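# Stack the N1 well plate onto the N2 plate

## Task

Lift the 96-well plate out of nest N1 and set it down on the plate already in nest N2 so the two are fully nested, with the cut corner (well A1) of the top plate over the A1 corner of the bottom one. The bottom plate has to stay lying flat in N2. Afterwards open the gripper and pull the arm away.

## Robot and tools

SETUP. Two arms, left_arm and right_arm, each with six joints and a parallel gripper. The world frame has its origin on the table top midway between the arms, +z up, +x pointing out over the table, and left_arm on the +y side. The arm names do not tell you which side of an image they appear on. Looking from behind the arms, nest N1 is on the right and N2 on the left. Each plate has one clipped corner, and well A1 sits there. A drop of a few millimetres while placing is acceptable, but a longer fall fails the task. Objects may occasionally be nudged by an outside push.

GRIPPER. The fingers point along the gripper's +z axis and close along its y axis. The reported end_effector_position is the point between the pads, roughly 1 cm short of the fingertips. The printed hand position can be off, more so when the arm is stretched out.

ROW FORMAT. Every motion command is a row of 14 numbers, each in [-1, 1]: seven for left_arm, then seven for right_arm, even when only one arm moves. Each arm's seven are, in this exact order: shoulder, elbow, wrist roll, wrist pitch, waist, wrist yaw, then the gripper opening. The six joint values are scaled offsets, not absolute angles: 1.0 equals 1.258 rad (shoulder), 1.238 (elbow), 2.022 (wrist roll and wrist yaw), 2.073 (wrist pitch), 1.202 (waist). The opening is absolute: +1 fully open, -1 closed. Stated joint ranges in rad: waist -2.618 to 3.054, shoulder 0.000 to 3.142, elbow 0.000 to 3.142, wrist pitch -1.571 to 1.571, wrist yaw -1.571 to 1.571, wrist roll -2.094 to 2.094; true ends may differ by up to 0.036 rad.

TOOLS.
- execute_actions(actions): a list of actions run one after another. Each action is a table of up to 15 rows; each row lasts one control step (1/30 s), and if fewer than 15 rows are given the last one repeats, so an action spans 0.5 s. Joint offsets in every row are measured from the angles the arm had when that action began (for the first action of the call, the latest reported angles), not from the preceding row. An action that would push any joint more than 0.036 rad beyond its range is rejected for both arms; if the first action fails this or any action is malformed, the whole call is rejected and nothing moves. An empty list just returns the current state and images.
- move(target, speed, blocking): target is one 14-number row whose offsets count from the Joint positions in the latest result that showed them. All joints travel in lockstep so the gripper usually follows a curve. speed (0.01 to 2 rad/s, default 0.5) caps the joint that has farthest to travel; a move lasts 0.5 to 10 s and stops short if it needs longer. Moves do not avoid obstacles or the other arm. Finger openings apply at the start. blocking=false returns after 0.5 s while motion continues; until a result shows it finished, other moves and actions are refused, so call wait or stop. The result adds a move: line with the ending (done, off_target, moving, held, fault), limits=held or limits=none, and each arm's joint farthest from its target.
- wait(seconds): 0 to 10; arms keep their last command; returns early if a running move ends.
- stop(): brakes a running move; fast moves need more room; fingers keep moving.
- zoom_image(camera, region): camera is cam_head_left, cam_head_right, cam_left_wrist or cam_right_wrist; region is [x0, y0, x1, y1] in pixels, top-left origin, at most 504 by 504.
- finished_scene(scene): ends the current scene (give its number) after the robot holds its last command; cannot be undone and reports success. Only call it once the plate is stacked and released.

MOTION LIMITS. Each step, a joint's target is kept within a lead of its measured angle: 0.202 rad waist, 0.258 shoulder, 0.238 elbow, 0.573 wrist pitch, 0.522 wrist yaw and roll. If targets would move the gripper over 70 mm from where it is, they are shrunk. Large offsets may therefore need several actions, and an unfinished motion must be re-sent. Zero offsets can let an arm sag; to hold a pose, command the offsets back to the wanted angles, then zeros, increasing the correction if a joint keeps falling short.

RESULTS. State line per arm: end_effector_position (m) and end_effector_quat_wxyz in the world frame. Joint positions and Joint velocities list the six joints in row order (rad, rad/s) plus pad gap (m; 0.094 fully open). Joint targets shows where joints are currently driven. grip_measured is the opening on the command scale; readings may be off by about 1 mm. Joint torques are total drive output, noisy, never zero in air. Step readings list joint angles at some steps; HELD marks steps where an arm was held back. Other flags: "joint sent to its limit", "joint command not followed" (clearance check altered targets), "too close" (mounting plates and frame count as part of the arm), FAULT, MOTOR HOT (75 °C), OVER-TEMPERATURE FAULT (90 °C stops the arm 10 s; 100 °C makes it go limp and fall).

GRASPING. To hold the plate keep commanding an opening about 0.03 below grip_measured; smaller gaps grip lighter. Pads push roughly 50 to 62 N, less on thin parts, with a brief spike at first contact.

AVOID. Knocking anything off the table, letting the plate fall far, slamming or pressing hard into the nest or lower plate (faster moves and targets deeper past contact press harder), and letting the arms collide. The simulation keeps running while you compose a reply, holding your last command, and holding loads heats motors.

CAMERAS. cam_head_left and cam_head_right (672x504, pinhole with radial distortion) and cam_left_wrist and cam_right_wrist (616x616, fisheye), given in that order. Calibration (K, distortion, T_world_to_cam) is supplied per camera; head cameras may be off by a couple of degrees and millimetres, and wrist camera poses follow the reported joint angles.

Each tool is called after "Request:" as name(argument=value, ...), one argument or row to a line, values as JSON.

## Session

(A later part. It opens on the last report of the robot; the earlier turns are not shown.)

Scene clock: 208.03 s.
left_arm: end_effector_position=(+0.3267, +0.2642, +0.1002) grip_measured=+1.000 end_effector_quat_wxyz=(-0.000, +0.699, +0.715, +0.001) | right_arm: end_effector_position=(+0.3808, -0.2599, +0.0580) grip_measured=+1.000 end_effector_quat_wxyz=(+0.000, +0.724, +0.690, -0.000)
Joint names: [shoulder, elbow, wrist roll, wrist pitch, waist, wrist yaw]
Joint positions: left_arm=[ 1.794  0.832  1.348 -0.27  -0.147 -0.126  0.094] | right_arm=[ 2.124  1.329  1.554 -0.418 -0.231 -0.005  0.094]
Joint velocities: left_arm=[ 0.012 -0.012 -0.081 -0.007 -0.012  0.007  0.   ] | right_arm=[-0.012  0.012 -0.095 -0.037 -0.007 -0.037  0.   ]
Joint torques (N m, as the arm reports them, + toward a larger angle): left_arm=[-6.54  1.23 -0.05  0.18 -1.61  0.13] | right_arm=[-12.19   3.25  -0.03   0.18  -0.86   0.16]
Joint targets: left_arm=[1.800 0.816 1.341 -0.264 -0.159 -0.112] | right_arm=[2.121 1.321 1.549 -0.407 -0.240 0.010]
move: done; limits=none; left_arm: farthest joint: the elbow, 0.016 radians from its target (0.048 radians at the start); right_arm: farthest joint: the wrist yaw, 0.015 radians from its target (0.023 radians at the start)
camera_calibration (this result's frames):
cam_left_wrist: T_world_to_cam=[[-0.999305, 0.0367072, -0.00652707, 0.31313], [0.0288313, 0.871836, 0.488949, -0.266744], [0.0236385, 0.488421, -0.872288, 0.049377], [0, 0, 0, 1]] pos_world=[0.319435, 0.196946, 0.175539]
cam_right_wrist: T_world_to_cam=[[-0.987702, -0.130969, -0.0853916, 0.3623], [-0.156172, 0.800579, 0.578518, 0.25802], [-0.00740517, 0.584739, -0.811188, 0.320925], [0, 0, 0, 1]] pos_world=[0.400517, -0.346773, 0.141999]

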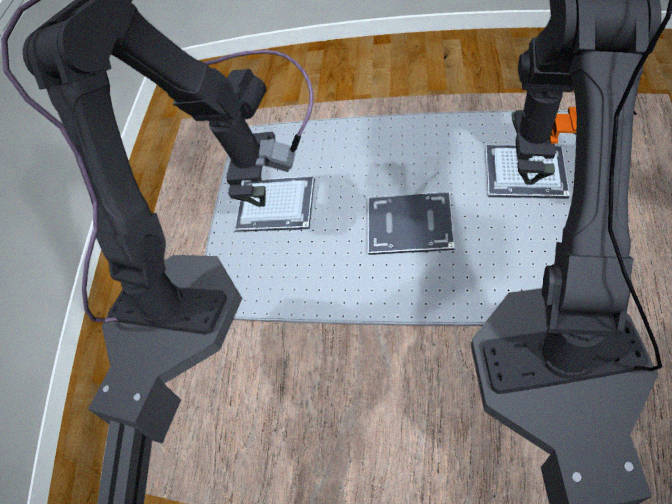

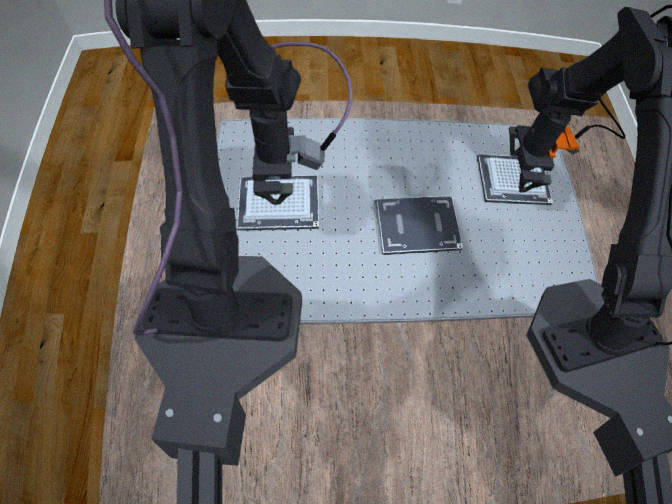

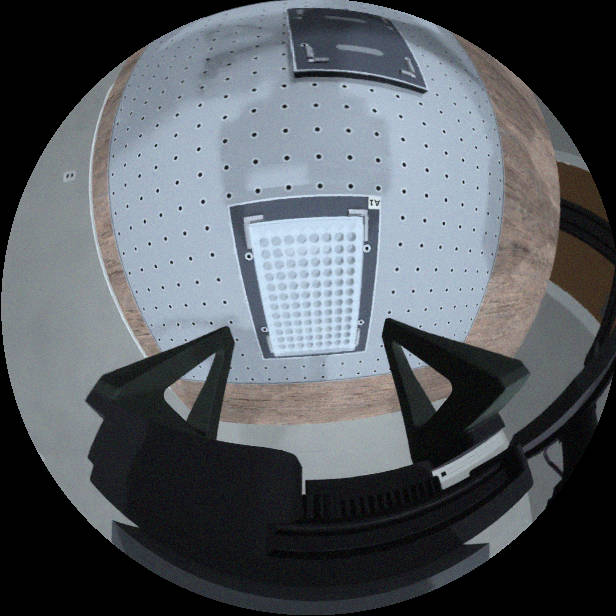

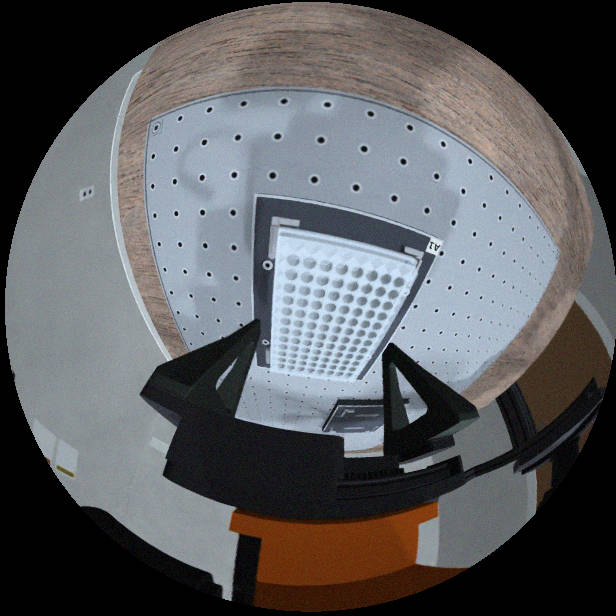

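Request:
execute_actions(
  actions=[
    [[0.0048,-0.0129,-0.0035,0.0029,-0.01,0.0069,1.0,0.001,-0.0065,-0.0025,0.0065,-0.0075,0.0074,1.0],[0.0048,-0.0129,-0.0035,0.0029,-0.01,0.0069,1.0,0.003,-0.0065,-0.0025,0.0075,-0.0075,0.0074,1.0],[0.0048,-0.0129,-0.0035,0.0029,-0.01,0.0069,1.0,0.005,-0.0065,-0.0025,0.0085,-0.0075,0.0074,1.0],[0.0048,-0.0129,-0.0035,0.0029,-0.01,0.0069,1.0,0.007,-0.0065,-0.0025,0.0095,-0.0075,0.0074,1.0],[0.0048,-0.0129,-0.0035,0.0029,-0.01,0.0069,1.0,0.0085,-0.0065,-0.0025,0.0105,-0.0075,0.0074,0.97],[0.0048,-0.0129,-0.0035,0.0029,-0.01,0.0069,1.0,0.010,-0.0065,-0.0025,0.0115,-0.0075,0.0074,0.95],[0.0048,-0.0129,-0.0035,0.0029,-0.01,0.0069,1.0,0.011,-0.0065,-0.0025,0.0125,-0.0075,0.0074,0.93],[0.0048,-0.0129,-0.0035,0.0029,-0.01,0.0069,1.0,0.012,-0.0065,-0.0025,0.0135,-0.0075,0.0074,0.91],[0.0048,-0.0129,-0.0035,0.0029,-0.01,0.0069,1.0,0.0127,-0.0065,-0.0025,0.0145,-0.0075,0.0074,0.90]],
  ],
)

Request:
wait(
  seconds=0.5,
)

Scene clock: 234.00 s.
left_arm: end_effector_position=(+0.3268, +0.2642, +0.1002) grip_measured=+1.000 end_effector_quat_wxyz=(+0.000, +0.699, +0.715, +0.001) | right_arm: end_effector_position=(+0.3790, -0.2598, +0.0508) grip_measured=+0.902 end_effector_quat_wxyz=(-0.001, +0.724, +0.690, -0.002)
Joint names: [shoulder, elbow, wrist roll, wrist pitch, waist, wrist yaw]
Joint positions: left_arm=[ 1.794  0.832  1.348 -0.27  -0.147 -0.126  0.094] | right_arm=[ 2.143  1.329  1.553 -0.402 -0.231 -0.005  0.089]
Joint velocities: left_arm=[-0.012  0.012  0.051  0.007 -0.007 -0.022  0.   ] | right_arm=[-0.032 -0.017  0.007 -0.051 -0.002  0.066 -0.   ]
Joint torques (N m, as the arm reports them, + toward a larger angle): left_arm=[-6.48  1.24 -0.06  0.2  -1.6   0.13] | right_arm=[-12.23   3.15  -0.05   0.16  -0.8    0.14]
Joint targets: left_arm=[1.800 0.816 1.341 -0.264 -0.159 -0.112] | right_arm=[2.140 1.321 1.549 -0.389 -0.240 0.010]
Step readings (joint positions):
0: left_arm=[1.794 0.832 1.348 -0.270 -0.147 -0.126] | right_arm=[2.124 1.329 1.554 -0.418 -0.231 -0.005]
1: left_arm=[1.794 0.832 1.348 -0.270 -0.147 -0.126] | right_arm=[2.124 1.329 1.554 -0.418 -0.231 -0.005]
2: left_arm=[1.794 0.832 1.348 -0.270 -0.147 -0.126] | right_arm=[2.124 1.329 1.554 -0.418 -0.231 -0.005]
4: left_arm=[1.794 0.832 1.348 -0.270 -0.147 -0.126] | right_arm=[2.125 1.329 1.554 -0.415 -0.231 -0.005]
8: left_arm=[1.794 0.832 1.348 -0.270 -0.147 -0.126] | right_arm=[2.136 1.329 1.553 -0.408 -0.231 -0.005]
15: Joint positions above
camera_calibration (this result's frames):
cam_left_wrist: T_world_to_cam=[[-0.999318, 0.0362783, -0.0069011, 0.313378], [0.0282759, 0.871885, 0.488893, -0.266556], [0.0237532, 0.488365, -0.872316, 0.0493642], [0, 0, 0, 1]] pos_world=[0.319529, 0.19693, 0.175541]
cam_right_wrist: T_world_to_cam=[[-0.987973, -0.131302, -0.0816644, 0.359778], [-0.154256, 0.800377, 0.579311, 0.261024], [-0.0107025, 0.584941, -0.811005, 0.316331], [0, 0, 0, 1]] pos_world=[0.399101, -0.346713, 0.134713]

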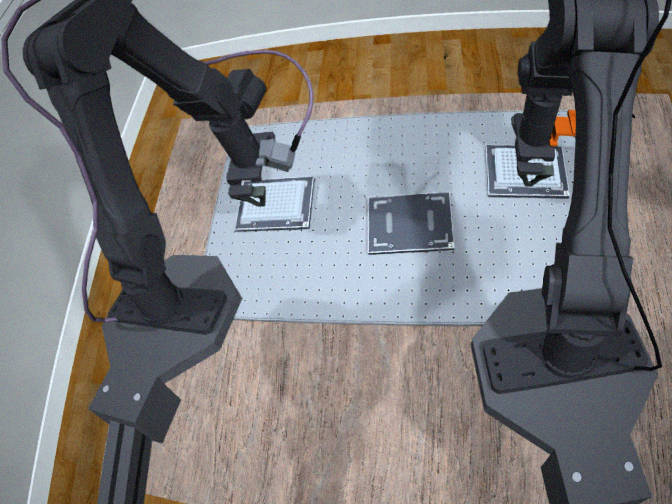

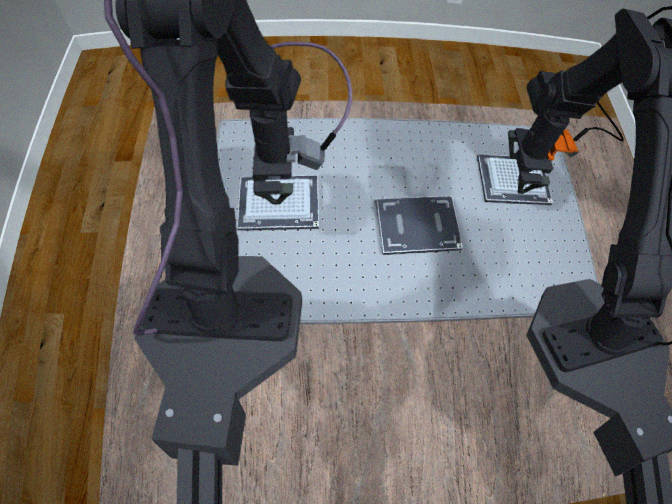

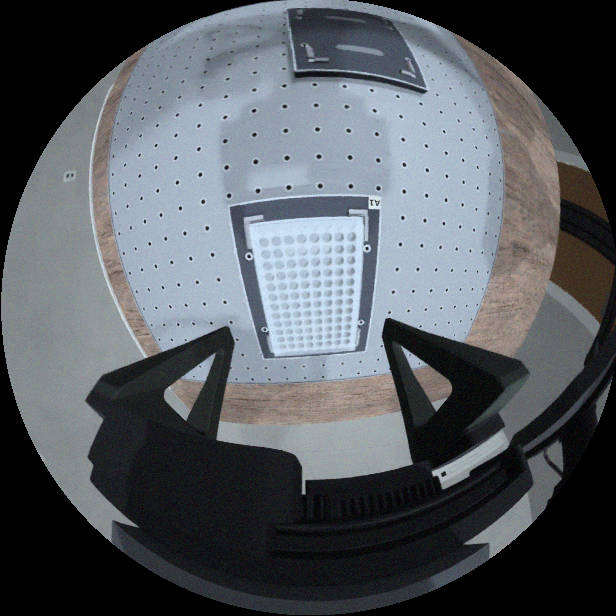

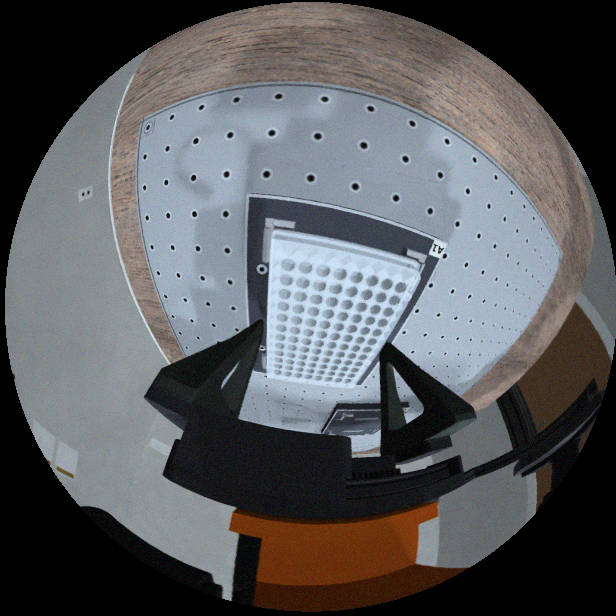

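Scene clock: 234.50 s.
left_arm: end_effector_position=(+0.3268, +0.2642, +0.1002) grip_measured=+1.000 end_effector_quat_wxyz=(+0.000, +0.699, +0.715, +0.001) | right_arm: end_effector_position=(+0.3798, -0.2599, +0.0508) grip_measured=+0.902 end_effector_quat_wxyz=(-0.000, +0.724, +0.690, -0.001)
Joint names: [shoulder, elbow, wrist roll, wrist pitch, waist, wrist yaw]
Joint positions: left_arm=[ 1.794  0.832  1.348 -0.27  -0.147 -0.126  0.094] | right_arm=[ 2.143  1.329  1.553 -0.399 -0.231 -0.005  0.089]
Joint velocities: left_arm=[-0.007 -0.027  0.007  0.007  0.007  0.037  0.   ] | right_arm=[-0.002  0.002  0.022 -0.051 -0.027 -0.037 -0.001]
Joint torques (N m, as the arm reports them, + toward a larger angle): left_arm=[-6.48  1.24 -0.05  0.19 -1.59  0.13] | right_arm=[-12.26   3.14  -0.04   0.16  -0.81   0.14]
Joint targets: left_arm=[1.800 0.816 1.341 -0.264 -0.159 -0.112] | right_arm=[2.140 1.321 1.549 -0.388 -0.240 0.010]
wait: 0.50 s; at rest by 0.20 s
camera_calibration (this result's frames):
cam_left_wrist: T_world_to_cam=[[-0.999318, 0.0362783, -0.0069011, 0.313378], [0.0282759, 0.871885, 0.488893, -0.266556], [0.0237532, 0.488365, -0.872316, 0.0493642], [0, 0, 0, 1]] pos_world=[0.319529, 0.19693, 0.175541]
cam_right_wrist: T_world_to_cam=[[-0.987717, -0.131337, -0.084646, 0.360565], [-0.156033, 0.800491, 0.578677, 0.26192], [-0.00824337, 0.584777, -0.811152, 0.315398], [0, 0, 0, 1]] pos_world=[0.399604, -0.346746, 0.134789]

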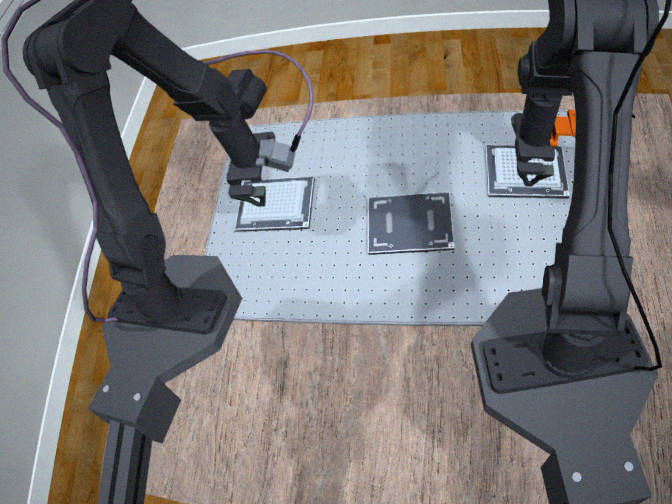

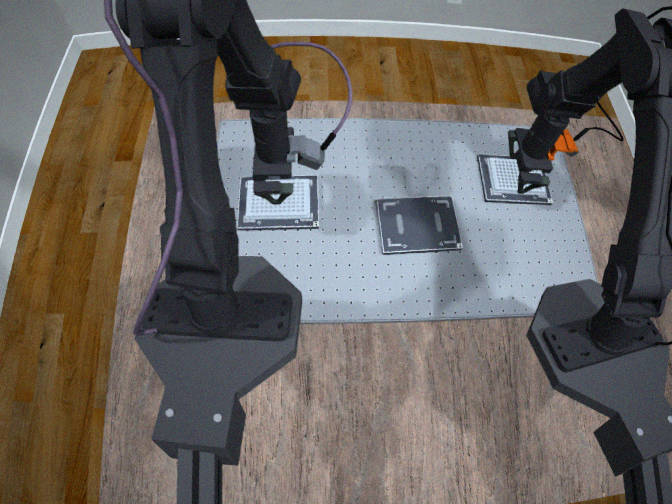

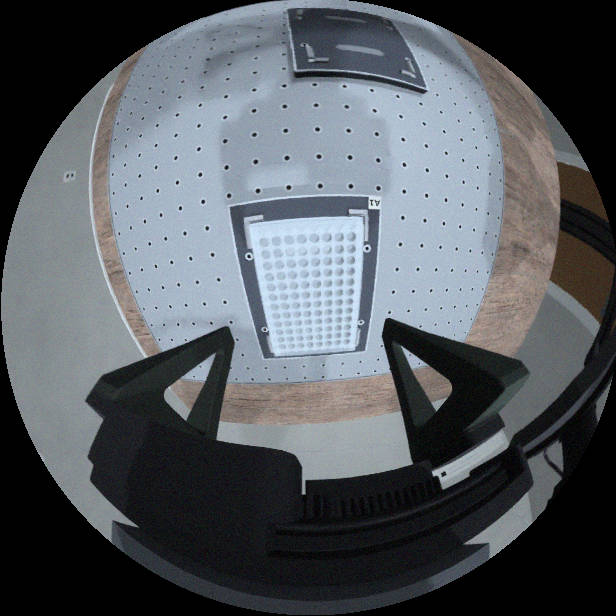

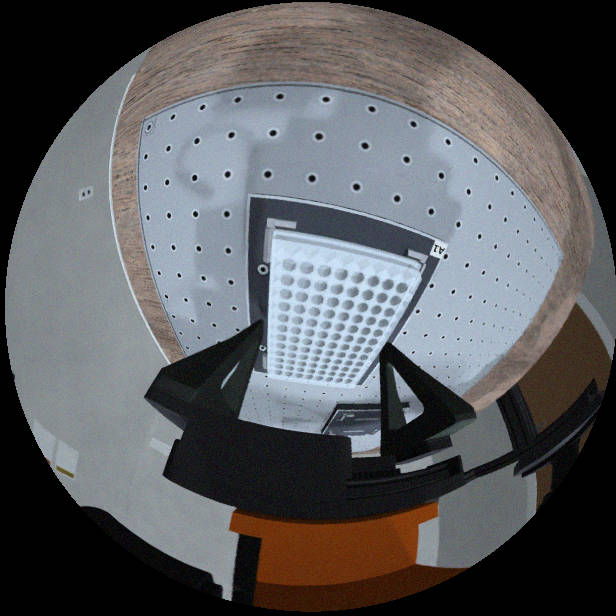

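Request:
zoom_image(
  camera="cam_right_wrist",
  region=[235, 300, 415, 400],
)

Region (235, 300, 415, 400) of cam_right_wrist's 616x616 image, scaled by 2.800, with more detail than that image has.

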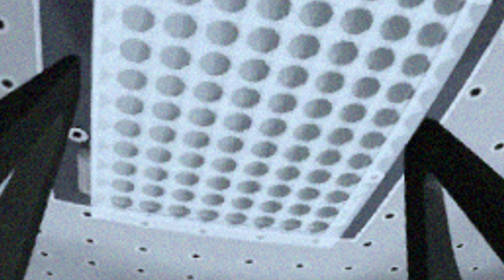

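Request:
execute_actions(
  actions=[
    [[0.0048,-0.0129,-0.0035,0.0029,-0.01,0.0069,1.0,-0.0024,-0.0065,-0.002,0.0053,-0.0075,0.0074,0.86],[0.0048,-0.0129,-0.0035,0.0029,-0.01,0.0069,1.0,-0.0024,-0.0065,-0.002,0.0053,-0.0075,0.0074,0.82],[0.0048,-0.0129,-0.0035,0.0029,-0.01,0.0069,1.0,-0.0024,-0.0065,-0.002,0.0053,-0.0075,0.0074,0.79],[0.0048,-0.0129,-0.0035,0.0029,-0.01,0.0069,1.0,-0.0024,-0.0065,-0.002,0.0053,-0.0075,0.0074,0.77],[0.0048,-0.0129,-0.0035,0.0029,-0.01,0.0069,1.0,-0.0024,-0.0065,-0.002,0.0053,-0.0075,0.0074,0.755],[0.0048,-0.0129,-0.0035,0.0029,-0.01,0.0069,1.0,-0.0024,-0.0065,-0.002,0.0053,-0.0075,0.0074,0.74],[0.0048,-0.0129,-0.0035,0.0029,-0.01,0.0069,1.0,-0.0024,-0.0065,-0.002,0.0053,-0.0075,0.0074,0.73],[0.0048,-0.0129,-0.0035,0.0029,-0.01,0.0069,1.0,-0.0024,-0.0065,-0.002,0.0053,-0.0075,0.0074,0.72],[0.0048,-0.0129,-0.0035,0.0029,-0.01,0.0069,1.0,-0.0024,-0.0065,-0.002,0.0053,-0.0075,0.0074,0.71],[0.0048,-0.0129,-0.0035,0.0029,-0.01,0.0069,1.0,-0.0024,-0.0065,-0.002,0.0053,-0.0075,0.0074,0.70],[0.0048,-0.0129,-0.0035,0.0029,-0.01,0.0069,1.0,-0.0024,-0.0065,-0.002,0.0053,-0.0075,0.0074,0.69],[0.0048,-0.0129,-0.0035,0.0029,-0.01,0.0069,1.0,-0.0024,-0.0065,-0.002,0.0053,-0.0075,0.0074,0.685]],
  ],
)

Request:
wait(
  seconds=0.5,
)

Scene clock: 244.10 s.
left_arm: end_effector_position=(+0.3268, +0.2642, +0.1002) grip_measured=+1.000 end_effector_quat_wxyz=(+0.000, +0.699, +0.715, +0.001) | right_arm: end_effector_position=(+0.3797, -0.2599, +0.0508) grip_measured=+0.699 end_effector_quat_wxyz=(-0.000, +0.724, +0.690, -0.001)
Joint names: [shoulder, elbow, wrist roll, wrist pitch, waist, wrist yaw]
Joint positions: left_arm=[ 1.794  0.832  1.348 -0.27  -0.147 -0.126  0.094] | right_arm=[ 2.143  1.329  1.553 -0.4   -0.231 -0.005  0.08 ]
Joint velocities: left_arm=[-0.017  0.007 -0.037  0.11   0.002  0.095  0.   ] | right_arm=[-0.012 -0.012 -0.022 -0.007  0.002 -0.051  0.001]
Joint torques (N m, as the arm reports them, + toward a larger angle): left_arm=[-6.47  1.24 -0.05  0.2  -1.6   0.13] | right_arm=[-12.18   3.16  -0.02   0.17  -0.82   0.15]
Joint targets: left_arm=[1.800 0.816 1.341 -0.264 -0.159 -0.112] | right_arm=[2.140 1.321 1.549 -0.388 -0.240 0.010]
Step readings (joint positions):
0: left_arm=[1.794 0.832 1.348 -0.270 -0.147 -0.126] | right_arm=[2.143 1.329 1.553 -0.399 -0.231 -0.005]
1: left_arm=[1.794 0.832 1.348 -0.270 -0.147 -0.126] | right_arm=[2.143 1.329 1.553 -0.399 -0.231 -0.005]
2: left_arm=[1.794 0.832 1.348 -0.270 -0.147 -0.126] | right_arm=[2.143 1.329 1.553 -0.399 -0.231 -0.005]
4: left_arm=[1.794 0.832 1.348 -0.270 -0.147 -0.126] | right_arm=[2.143 1.329 1.553 -0.399 -0.231 -0.005]
8: left_arm=[1.794 0.832 1.348 -0.270 -0.147 -0.126] | right_arm=[2.143 1.329 1.553 -0.400 -0.231 -0.005]
15: Joint positions above
camera_calibration (this result's frames):
cam_left_wrist: T_world_to_cam=[[-0.999318, 0.0362783, -0.0069011, 0.313378], [0.0282759, 0.871885, 0.488893, -0.266556], [0.0237532, 0.488365, -0.872316, 0.0493642], [0, 0, 0, 1]] pos_world=[0.319529, 0.19693, 0.175541]
cam_right_wrist: T_world_to_cam=[[-0.98775, -0.131333, -0.0842733, 0.360467], [-0.155811, 0.800477, 0.578757, 0.261808], [-0.00855079, 0.584798, -0.811134, 0.315514], [0, 0, 0, 1]] pos_world=[0.399541, -0.346742, 0.134779]

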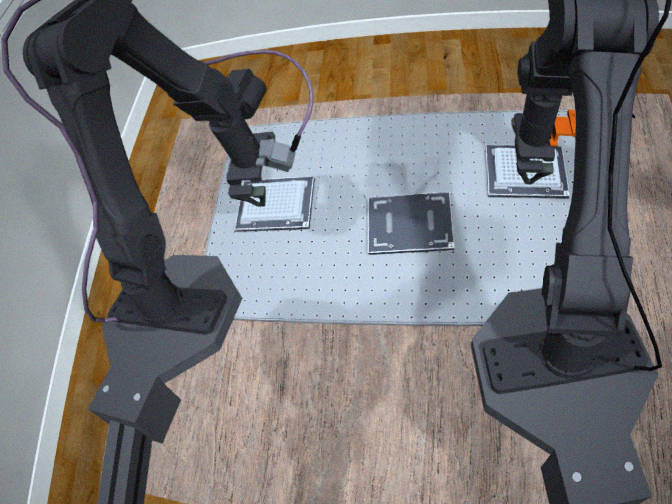

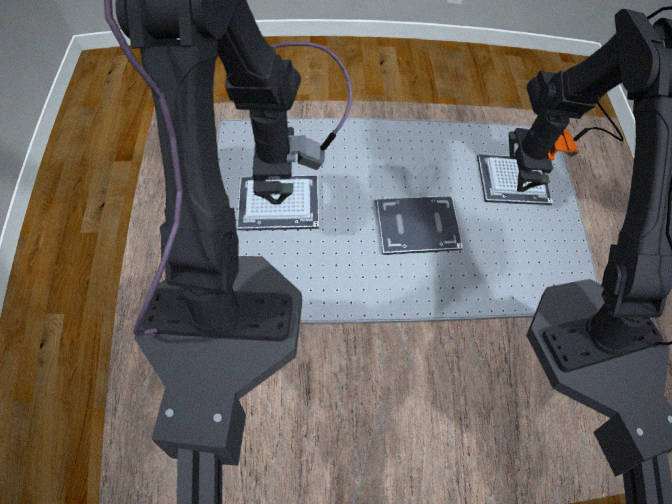

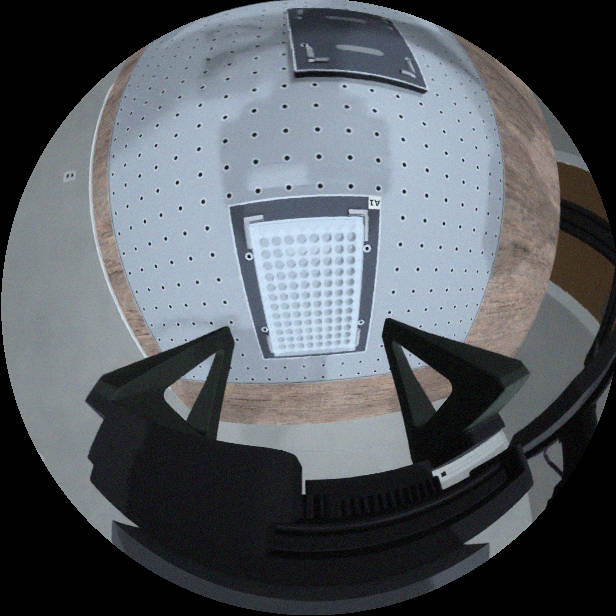

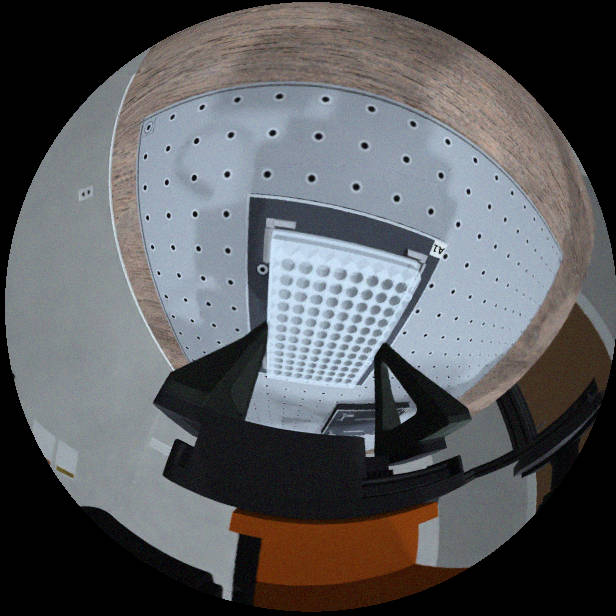

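Scene clock: 244.60 s.
left_arm: end_effector_position=(+0.3268, +0.2642, +0.1002) grip_measured=+1.000 end_effector_quat_wxyz=(+0.000, +0.699, +0.715, +0.001) | right_arm: end_effector_position=(+0.3797, -0.2599, +0.0508) grip_measured=+0.699 end_effector_quat_wxyz=(-0.000, +0.724, +0.690, -0.001)
Joint names: [shoulder, elbow, wrist roll, wrist pitch, waist, wrist yaw]
Joint positions: left_arm=[ 1.794  0.832  1.348 -0.27  -0.147 -0.126  0.094] | right_arm=[ 2.143  1.329  1.553 -0.4   -0.231 -0.005  0.08 ]
Joint velocities: left_arm=[-0.012 -0.017 -0.051  0.007  0.002  0.022  0.   ] | right_arm=[-0.012  0.002  0.007 -0.051 -0.002 -0.022 -0.   ]
Joint torques (N m, as the arm reports them, + toward a larger angle): left_arm=[-6.48  1.25 -0.05  0.2  -1.6   0.13] | right_arm=[-12.21   3.15  -0.03   0.17  -0.79   0.14]
Joint targets: left_arm=[1.800 0.816 1.341 -0.264 -0.159 -0.112] | right_arm=[2.140 1.321 1.549 -0.388 -0.240 0.010]
wait: 0.50 s; at rest by 0.17 s
camera_calibration (this result's frames):
cam_left_wrist: T_world_to_cam=[[-0.999318, 0.0362783, -0.0069011, 0.313378], [0.0282759, 0.871885, 0.488893, -0.266556], [0.0237532, 0.488365, -0.872316, 0.0493642], [0, 0, 0, 1]] pos_world=[0.319529, 0.19693, 0.175541]
cam_right_wrist: T_world_to_cam=[[-0.98775, -0.131333, -0.0842733, 0.360467], [-0.155811, 0.800477, 0.578757, 0.261808], [-0.00855079, 0.584798, -0.811134, 0.315514], [0, 0, 0, 1]] pos_world=[0.399541, -0.346742, 0.134779]

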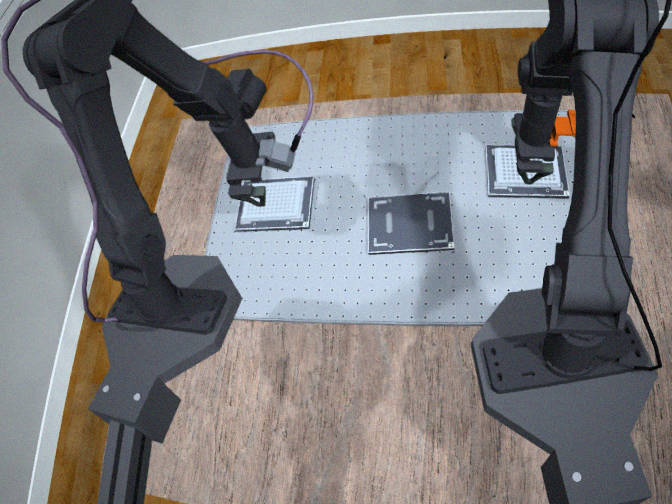

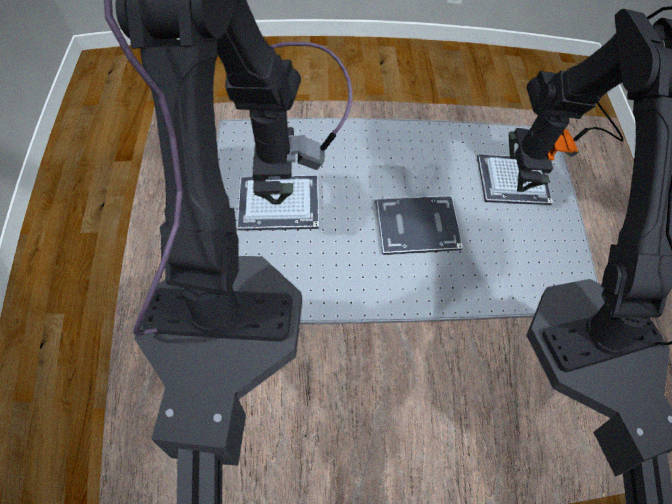

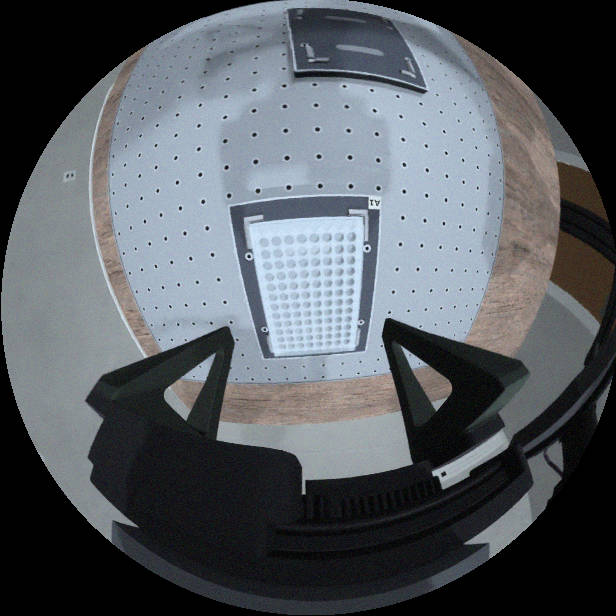

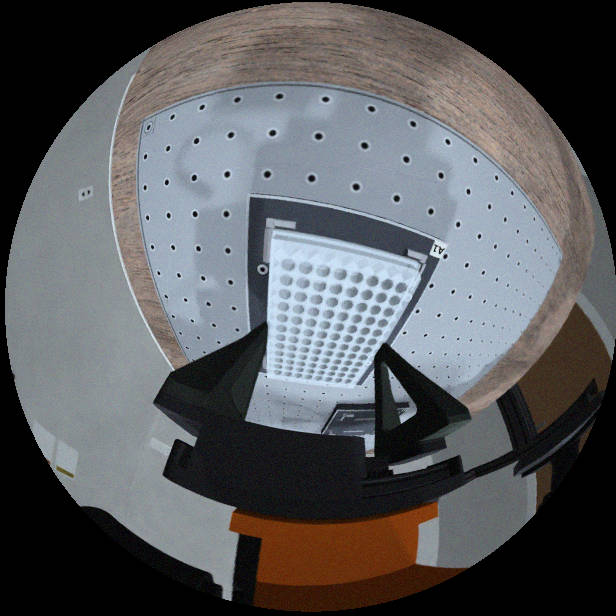

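Request:
execute_actions(
  actions=[],
)

Scene clock: 259.70 s.
left_arm: end_effector_position=(+0.3268, +0.2642, +0.1002) grip_measured=+1.000 end_effector_quat_wxyz=(+0.000, +0.699, +0.715, +0.001) | right_arm: end_effector_position=(+0.3797, -0.2599, +0.0508) grip_measured=+0.699 end_effector_quat_wxyz=(-0.000, +0.724, +0.690, -0.001)
Joint names: [shoulder, elbow, wrist roll, wrist pitch, waist, wrist yaw]
Joint positions: left_arm=[ 1.794  0.832  1.348 -0.27  -0.147 -0.126  0.094] | right_arm=[ 2.143  1.329  1.553 -0.4   -0.231 -0.005  0.08 ]
Joint velocities: left_arm=[ 0.002  0.012  0.007  0.037 -0.012 -0.022  0.   ] | right_arm=[ 0.012 -0.002  0.037  0.007  0.002 -0.066  0.   ]
Joint torques (N m, as the arm reports them, + toward a larger angle): left_arm=[-6.49  1.25 -0.05  0.2  -1.6   0.13] | right_arm=[-12.2    3.13  -0.02   0.17  -0.82   0.15]
Joint targets: left_arm=[1.800 0.816 1.341 -0.264 -0.159 -0.112] | right_arm=[2.140 1.321 1.549 -0.388 -0.240 0.010]
camera_calibration (this result's frames):
cam_left_wrist: T_world_to_cam=[[-0.999318, 0.0362783, -0.0069011, 0.313378], [0.0282759, 0.871885, 0.488893, -0.266556], [0.0237532, 0.488365, -0.872316, 0.0493642], [0, 0, 0, 1]] pos_world=[0.319529, 0.19693, 0.175541]
cam_right_wrist: T_world_to_cam=[[-0.98775, -0.131333, -0.0842733, 0.360467], [-0.155811, 0.800477, 0.578757, 0.261808], [-0.00855079, 0.584798, -0.811134, 0.315514], [0, 0, 0, 1]] pos_world=[0.399541, -0.346742, 0.134779]

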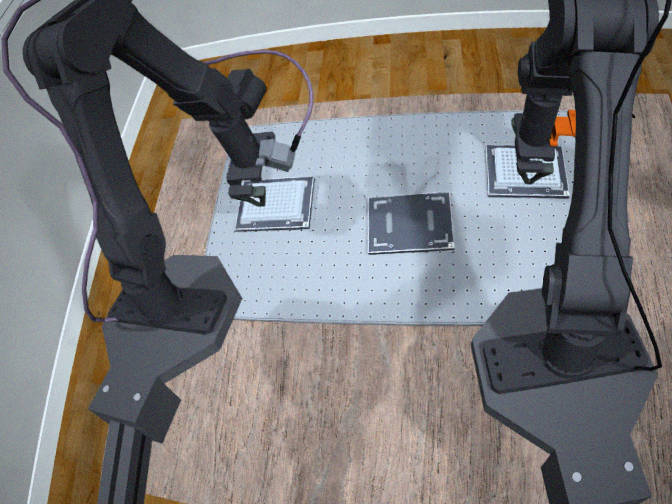

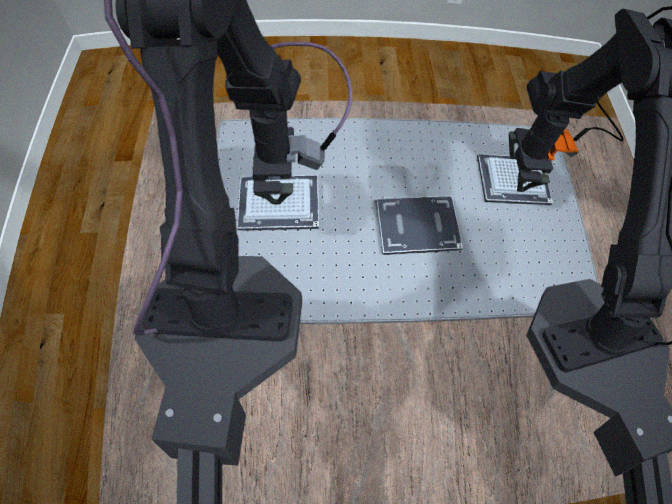

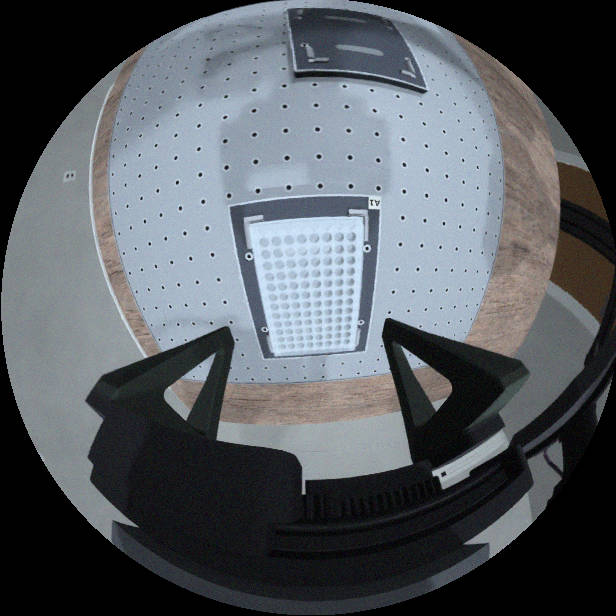

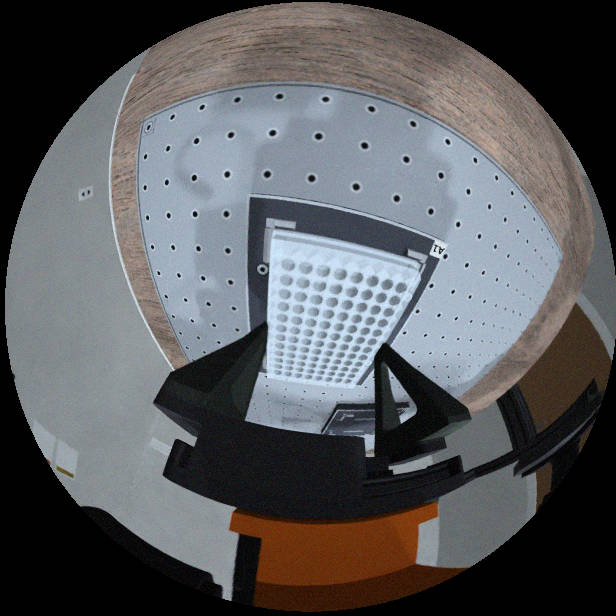

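Request:
execute_actions(
  actions=[
    [[0.0048,-0.0129,-0.0035,0.0029,-0.01,0.0069,1.0,-0.0024,-0.0065,-0.002,0.0058,-0.0075,0.0074,0.668],[0.0048,-0.0129,-0.0035,0.0029,-0.01,0.0069,1.0,-0.0024,-0.0065,-0.002,0.0058,-0.0075,0.0074,0.668],[0.0048,-0.0129,-0.0035,0.0029,-0.01,0.0069,1.0,-0.0024,-0.0065,-0.002,0.0058,-0.0075,0.0074,0.668],[0.0048,-0.0129,-0.0035,0.0029,-0.01,0.0069,1.0,-0.0024,-0.0065,-0.002,0.0058,-0.0075,0.0074,0.668],[0.0048,-0.0129,-0.0035,0.0029,-0.01,0.0069,1.0,-0.0024,-0.0065,-0.002,0.0058,-0.0075,0.0074,0.668],[0.0048,-0.0129,-0.0035,0.0029,-0.01,0.0069,1.0,-0.0076,-0.007,-0.002,0.0027,-0.0075,0.0074,0.668],[0.0048,-0.0129,-0.0035,0.0029,-0.01,0.0069,1.0,-0.0127,-0.0075,-0.002,-0.0005,-0.0075,0.0074,0.668],[0.0048,-0.0129,-0.0035,0.0029,-0.01,0.0069,1.0,-0.0179,-0.008,-0.002,-0.0036,-0.0075,0.0074,0.668],[0.0048,-0.0129,-0.0035,0.0029,-0.01,0.0069,1.0,-0.023,-0.0085,-0.002,-0.0067,-0.0075,0.0074,0.668],[0.0048,-0.0129,-0.0035,0.0029,-0.01,0.0069,1.0,-0.0282,-0.009,-0.002,-0.0099,-0.0075,0.0074,0.668],[0.0048,-0.0129,-0.0035,0.0029,-0.01,0.0069,1.0,-0.0334,-0.0095,-0.002,-0.013,-0.0075,0.0074,0.668],[0.0048,-0.0129,-0.0035,0.0029,-0.01,0.0069,1.0,-0.0385,-0.01,-0.002,-0.0161,-0.0075,0.0074,0.668],[0.0048,-0.0129,-0.0035,0.0029,-0.01,0.0069,1.0,-0.0437,-0.0105,-0.002,-0.0193,-0.0075,0.0074,0.668],[0.0048,-0.0129,-0.0035,0.0029,-0.01,0.0069,1.0,-0.0488,-0.011,-0.002,-0.0224,-0.0075,0.0074,0.668],[0.0048,-0.0129,-0.0035,0.0029,-0.01,0.0069,1.0,-0.054,-0.0115,-0.002,-0.0256,-0.0075,0.0074,0.668]],
    [[0.0048,-0.0129,-0.0035,0.0029,-0.01,0.0069,1.0,-0.034,-0.012,-0.002,-0.013,-0.0075,0.0074,0.668],[0.0048,-0.0129,-0.0035,0.0029,-0.01,0.0069,1.0,-0.041,-0.013,-0.002,-0.0168,-0.0075,0.0074,0.668],[0.0048,-0.0129,-0.0035,0.0029,-0.01,0.0069,1.0,-0.048,-0.014,-0.002,-0.0206,-0.0075,0.0074,0.668],[0.0048,-0.0129,-0.0035,0.0029,-0.01,0.0069,1.0,-0.055,-0.015,-0.002,-0.0244,-0.0075,0.0074,0.668],[0.0048,-0.0129,-0.0035,0.0029,-0.01,0.0069,1.0,-0.062,-0.016,-0.002,-0.0282,-0.0075,0.0074,0.668],[0.0048,-0.0129,-0.0035,0.0029,-0.01,0.0069,1.0,-0.069,-0.017,-0.002,-0.032,-0.0075,0.0074,0.668],[0.0048,-0.0129,-0.0035,0.0029,-0.01,0.0069,1.0,-0.076,-0.018,-0.002,-0.0358,-0.0075,0.0074,0.668],[0.0048,-0.0129,-0.0035,0.0029,-0.01,0.0069,1.0,-0.083,-0.019,-0.002,-0.0396,-0.0075,0.0074,0.668],[0.0048,-0.0129,-0.0035,0.0029,-0.01,0.0069,1.0,-0.09,-0.02,-0.002,-0.0434,-0.0075,0.0074,0.668],[0.0048,-0.0129,-0.0035,0.0029,-0.01,0.0069,1.0,-0.097,-0.02,-0.002,-0.0472,-0.0075,0.0074,0.668]],
  ],
)

Scene clock: 345.87 s.
left_arm: end_effector_position=(+0.3268, +0.2642, +0.1002) grip_measured=+1.000 end_effector_quat_wxyz=(+0.000, +0.699, +0.715, +0.001) | right_arm: end_effector_position=(+0.3866, -0.2601, +0.0928) grip_measured=+0.686 end_effector_quat_wxyz=(+0.008, +0.724, +0.690, +0.006)
Joint names: [shoulder, elbow, wrist roll, wrist pitch, waist, wrist yaw]
Joint positions: left_arm=[ 1.794  0.832  1.348 -0.27  -0.147 -0.126  0.094] | right_arm=[ 2.025  1.323  1.553 -0.49  -0.231 -0.005  0.079]
Joint velocities: left_arm=[-0.002  0.002 -0.11  -0.007  0.017  0.051  0.   ] | right_arm=[-0.002 -0.012 -0.037 -0.125  0.012 -0.022  0.   ]
Joint torques (N m, as the arm reports them, + toward a larger angle): left_arm=[-6.48  1.25 -0.05  0.2  -1.59  0.13] | right_arm=[-13.88   2.92  -0.03  -0.04  -0.81   0.14]
Joint targets: left_arm=[1.800 0.816 1.341 -0.264 -0.159 -0.112] | right_arm=[2.002 1.304 1.549 -0.518 -0.240 0.010]
Step readings (joint positions; steps 1 to 15: 1st action; 16 to 30: 2nd action):
0: left_arm=[1.794 0.832 1.348 -0.270 -0.147 -0.126] | right_arm=[2.143 1.329 1.553 -0.400 -0.231 -0.005]
1: left_arm=[1.794 0.832 1.348 -0.270 -0.147 -0.126] | right_arm=[2.143 1.329 1.553 -0.400 -0.231 -0.005]
2: left_arm=[1.794 0.832 1.348 -0.270 -0.147 -0.126] | right_arm=[2.143 1.329 1.553 -0.400 -0.231 -0.005]
4: left_arm=[1.794 0.832 1.348 -0.270 -0.147 -0.126] | right_arm=[2.143 1.329 1.553 -0.400 -0.231 -0.005]
8: left_arm=[1.794 0.832 1.348 -0.270 -0.147 -0.126] | right_arm=[2.143 1.329 1.553 -0.400 -0.231 -0.005]
15: left_arm=[1.794 0.832 1.348 -0.270 -0.147 -0.126] | right_arm=[2.124 1.329 1.553 -0.420 -0.231 -0.005]
16: left_arm=[1.794 0.832 1.348 -0.270 -0.147 -0.126] | right_arm=[2.118 1.329 1.553 -0.425 -0.231 -0.005]
17: left_arm=[1.794 0.832 1.348 -0.270 -0.147 -0.126] | right_arm=[2.111 1.329 1.553 -0.426 -0.231 -0.005]
19: left_arm=[1.794 0.832 1.348 -0.270 -0.147 -0.126] | right_arm=[2.099 1.329 1.553 -0.433 -0.231 -0.005]
23: left_arm=[1.794 0.832 1.348 -0.270 -0.147 -0.126] | right_arm=[2.069 1.329 1.553 -0.459 -0.231 -0.005]
30: Joint positions above
camera_calibration (this result's frames):
cam_left_wrist: T_world_to_cam=[[-0.999318, 0.0362783, -0.0069011, 0.313378], [0.0282759, 0.871885, 0.488893, -0.266556], [0.0237532, 0.488365, -0.872316, 0.0493642], [0, 0, 0, 1]] pos_world=[0.319529, 0.19693, 0.175541]
cam_right_wrist: T_world_to_cam=[[-0.985664, -0.131969, -0.105119, 0.371738], [-0.168507, 0.801211, 0.574166, 0.244285], [0.00845037, 0.583648, -0.811963, 0.342932], [0, 0, 0, 1]] pos_world=[0.404674, -0.346818, 0.177264]

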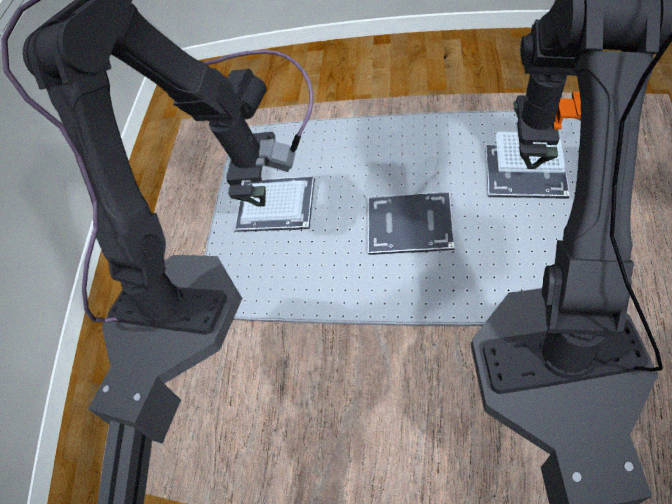

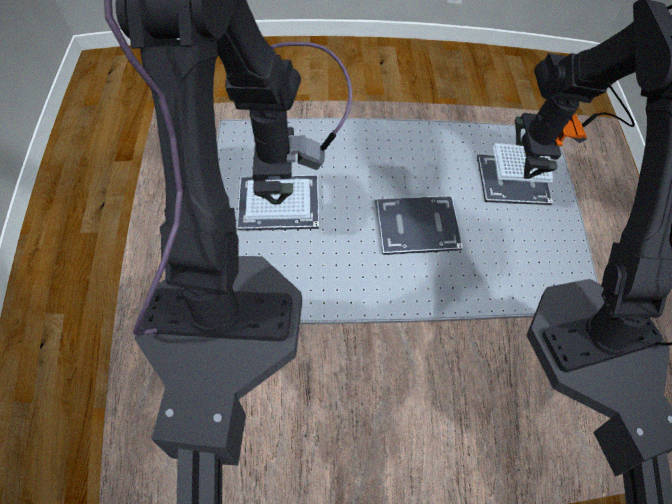

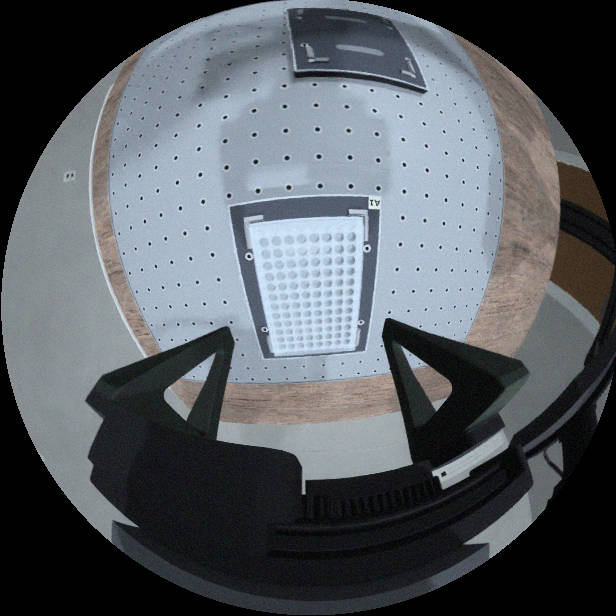

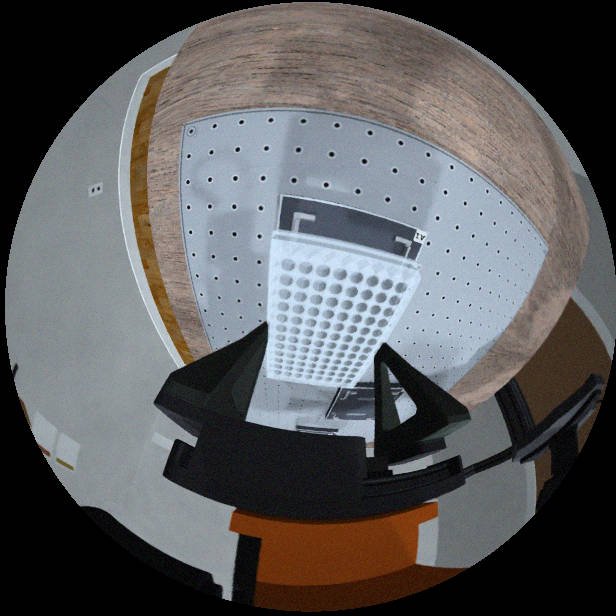

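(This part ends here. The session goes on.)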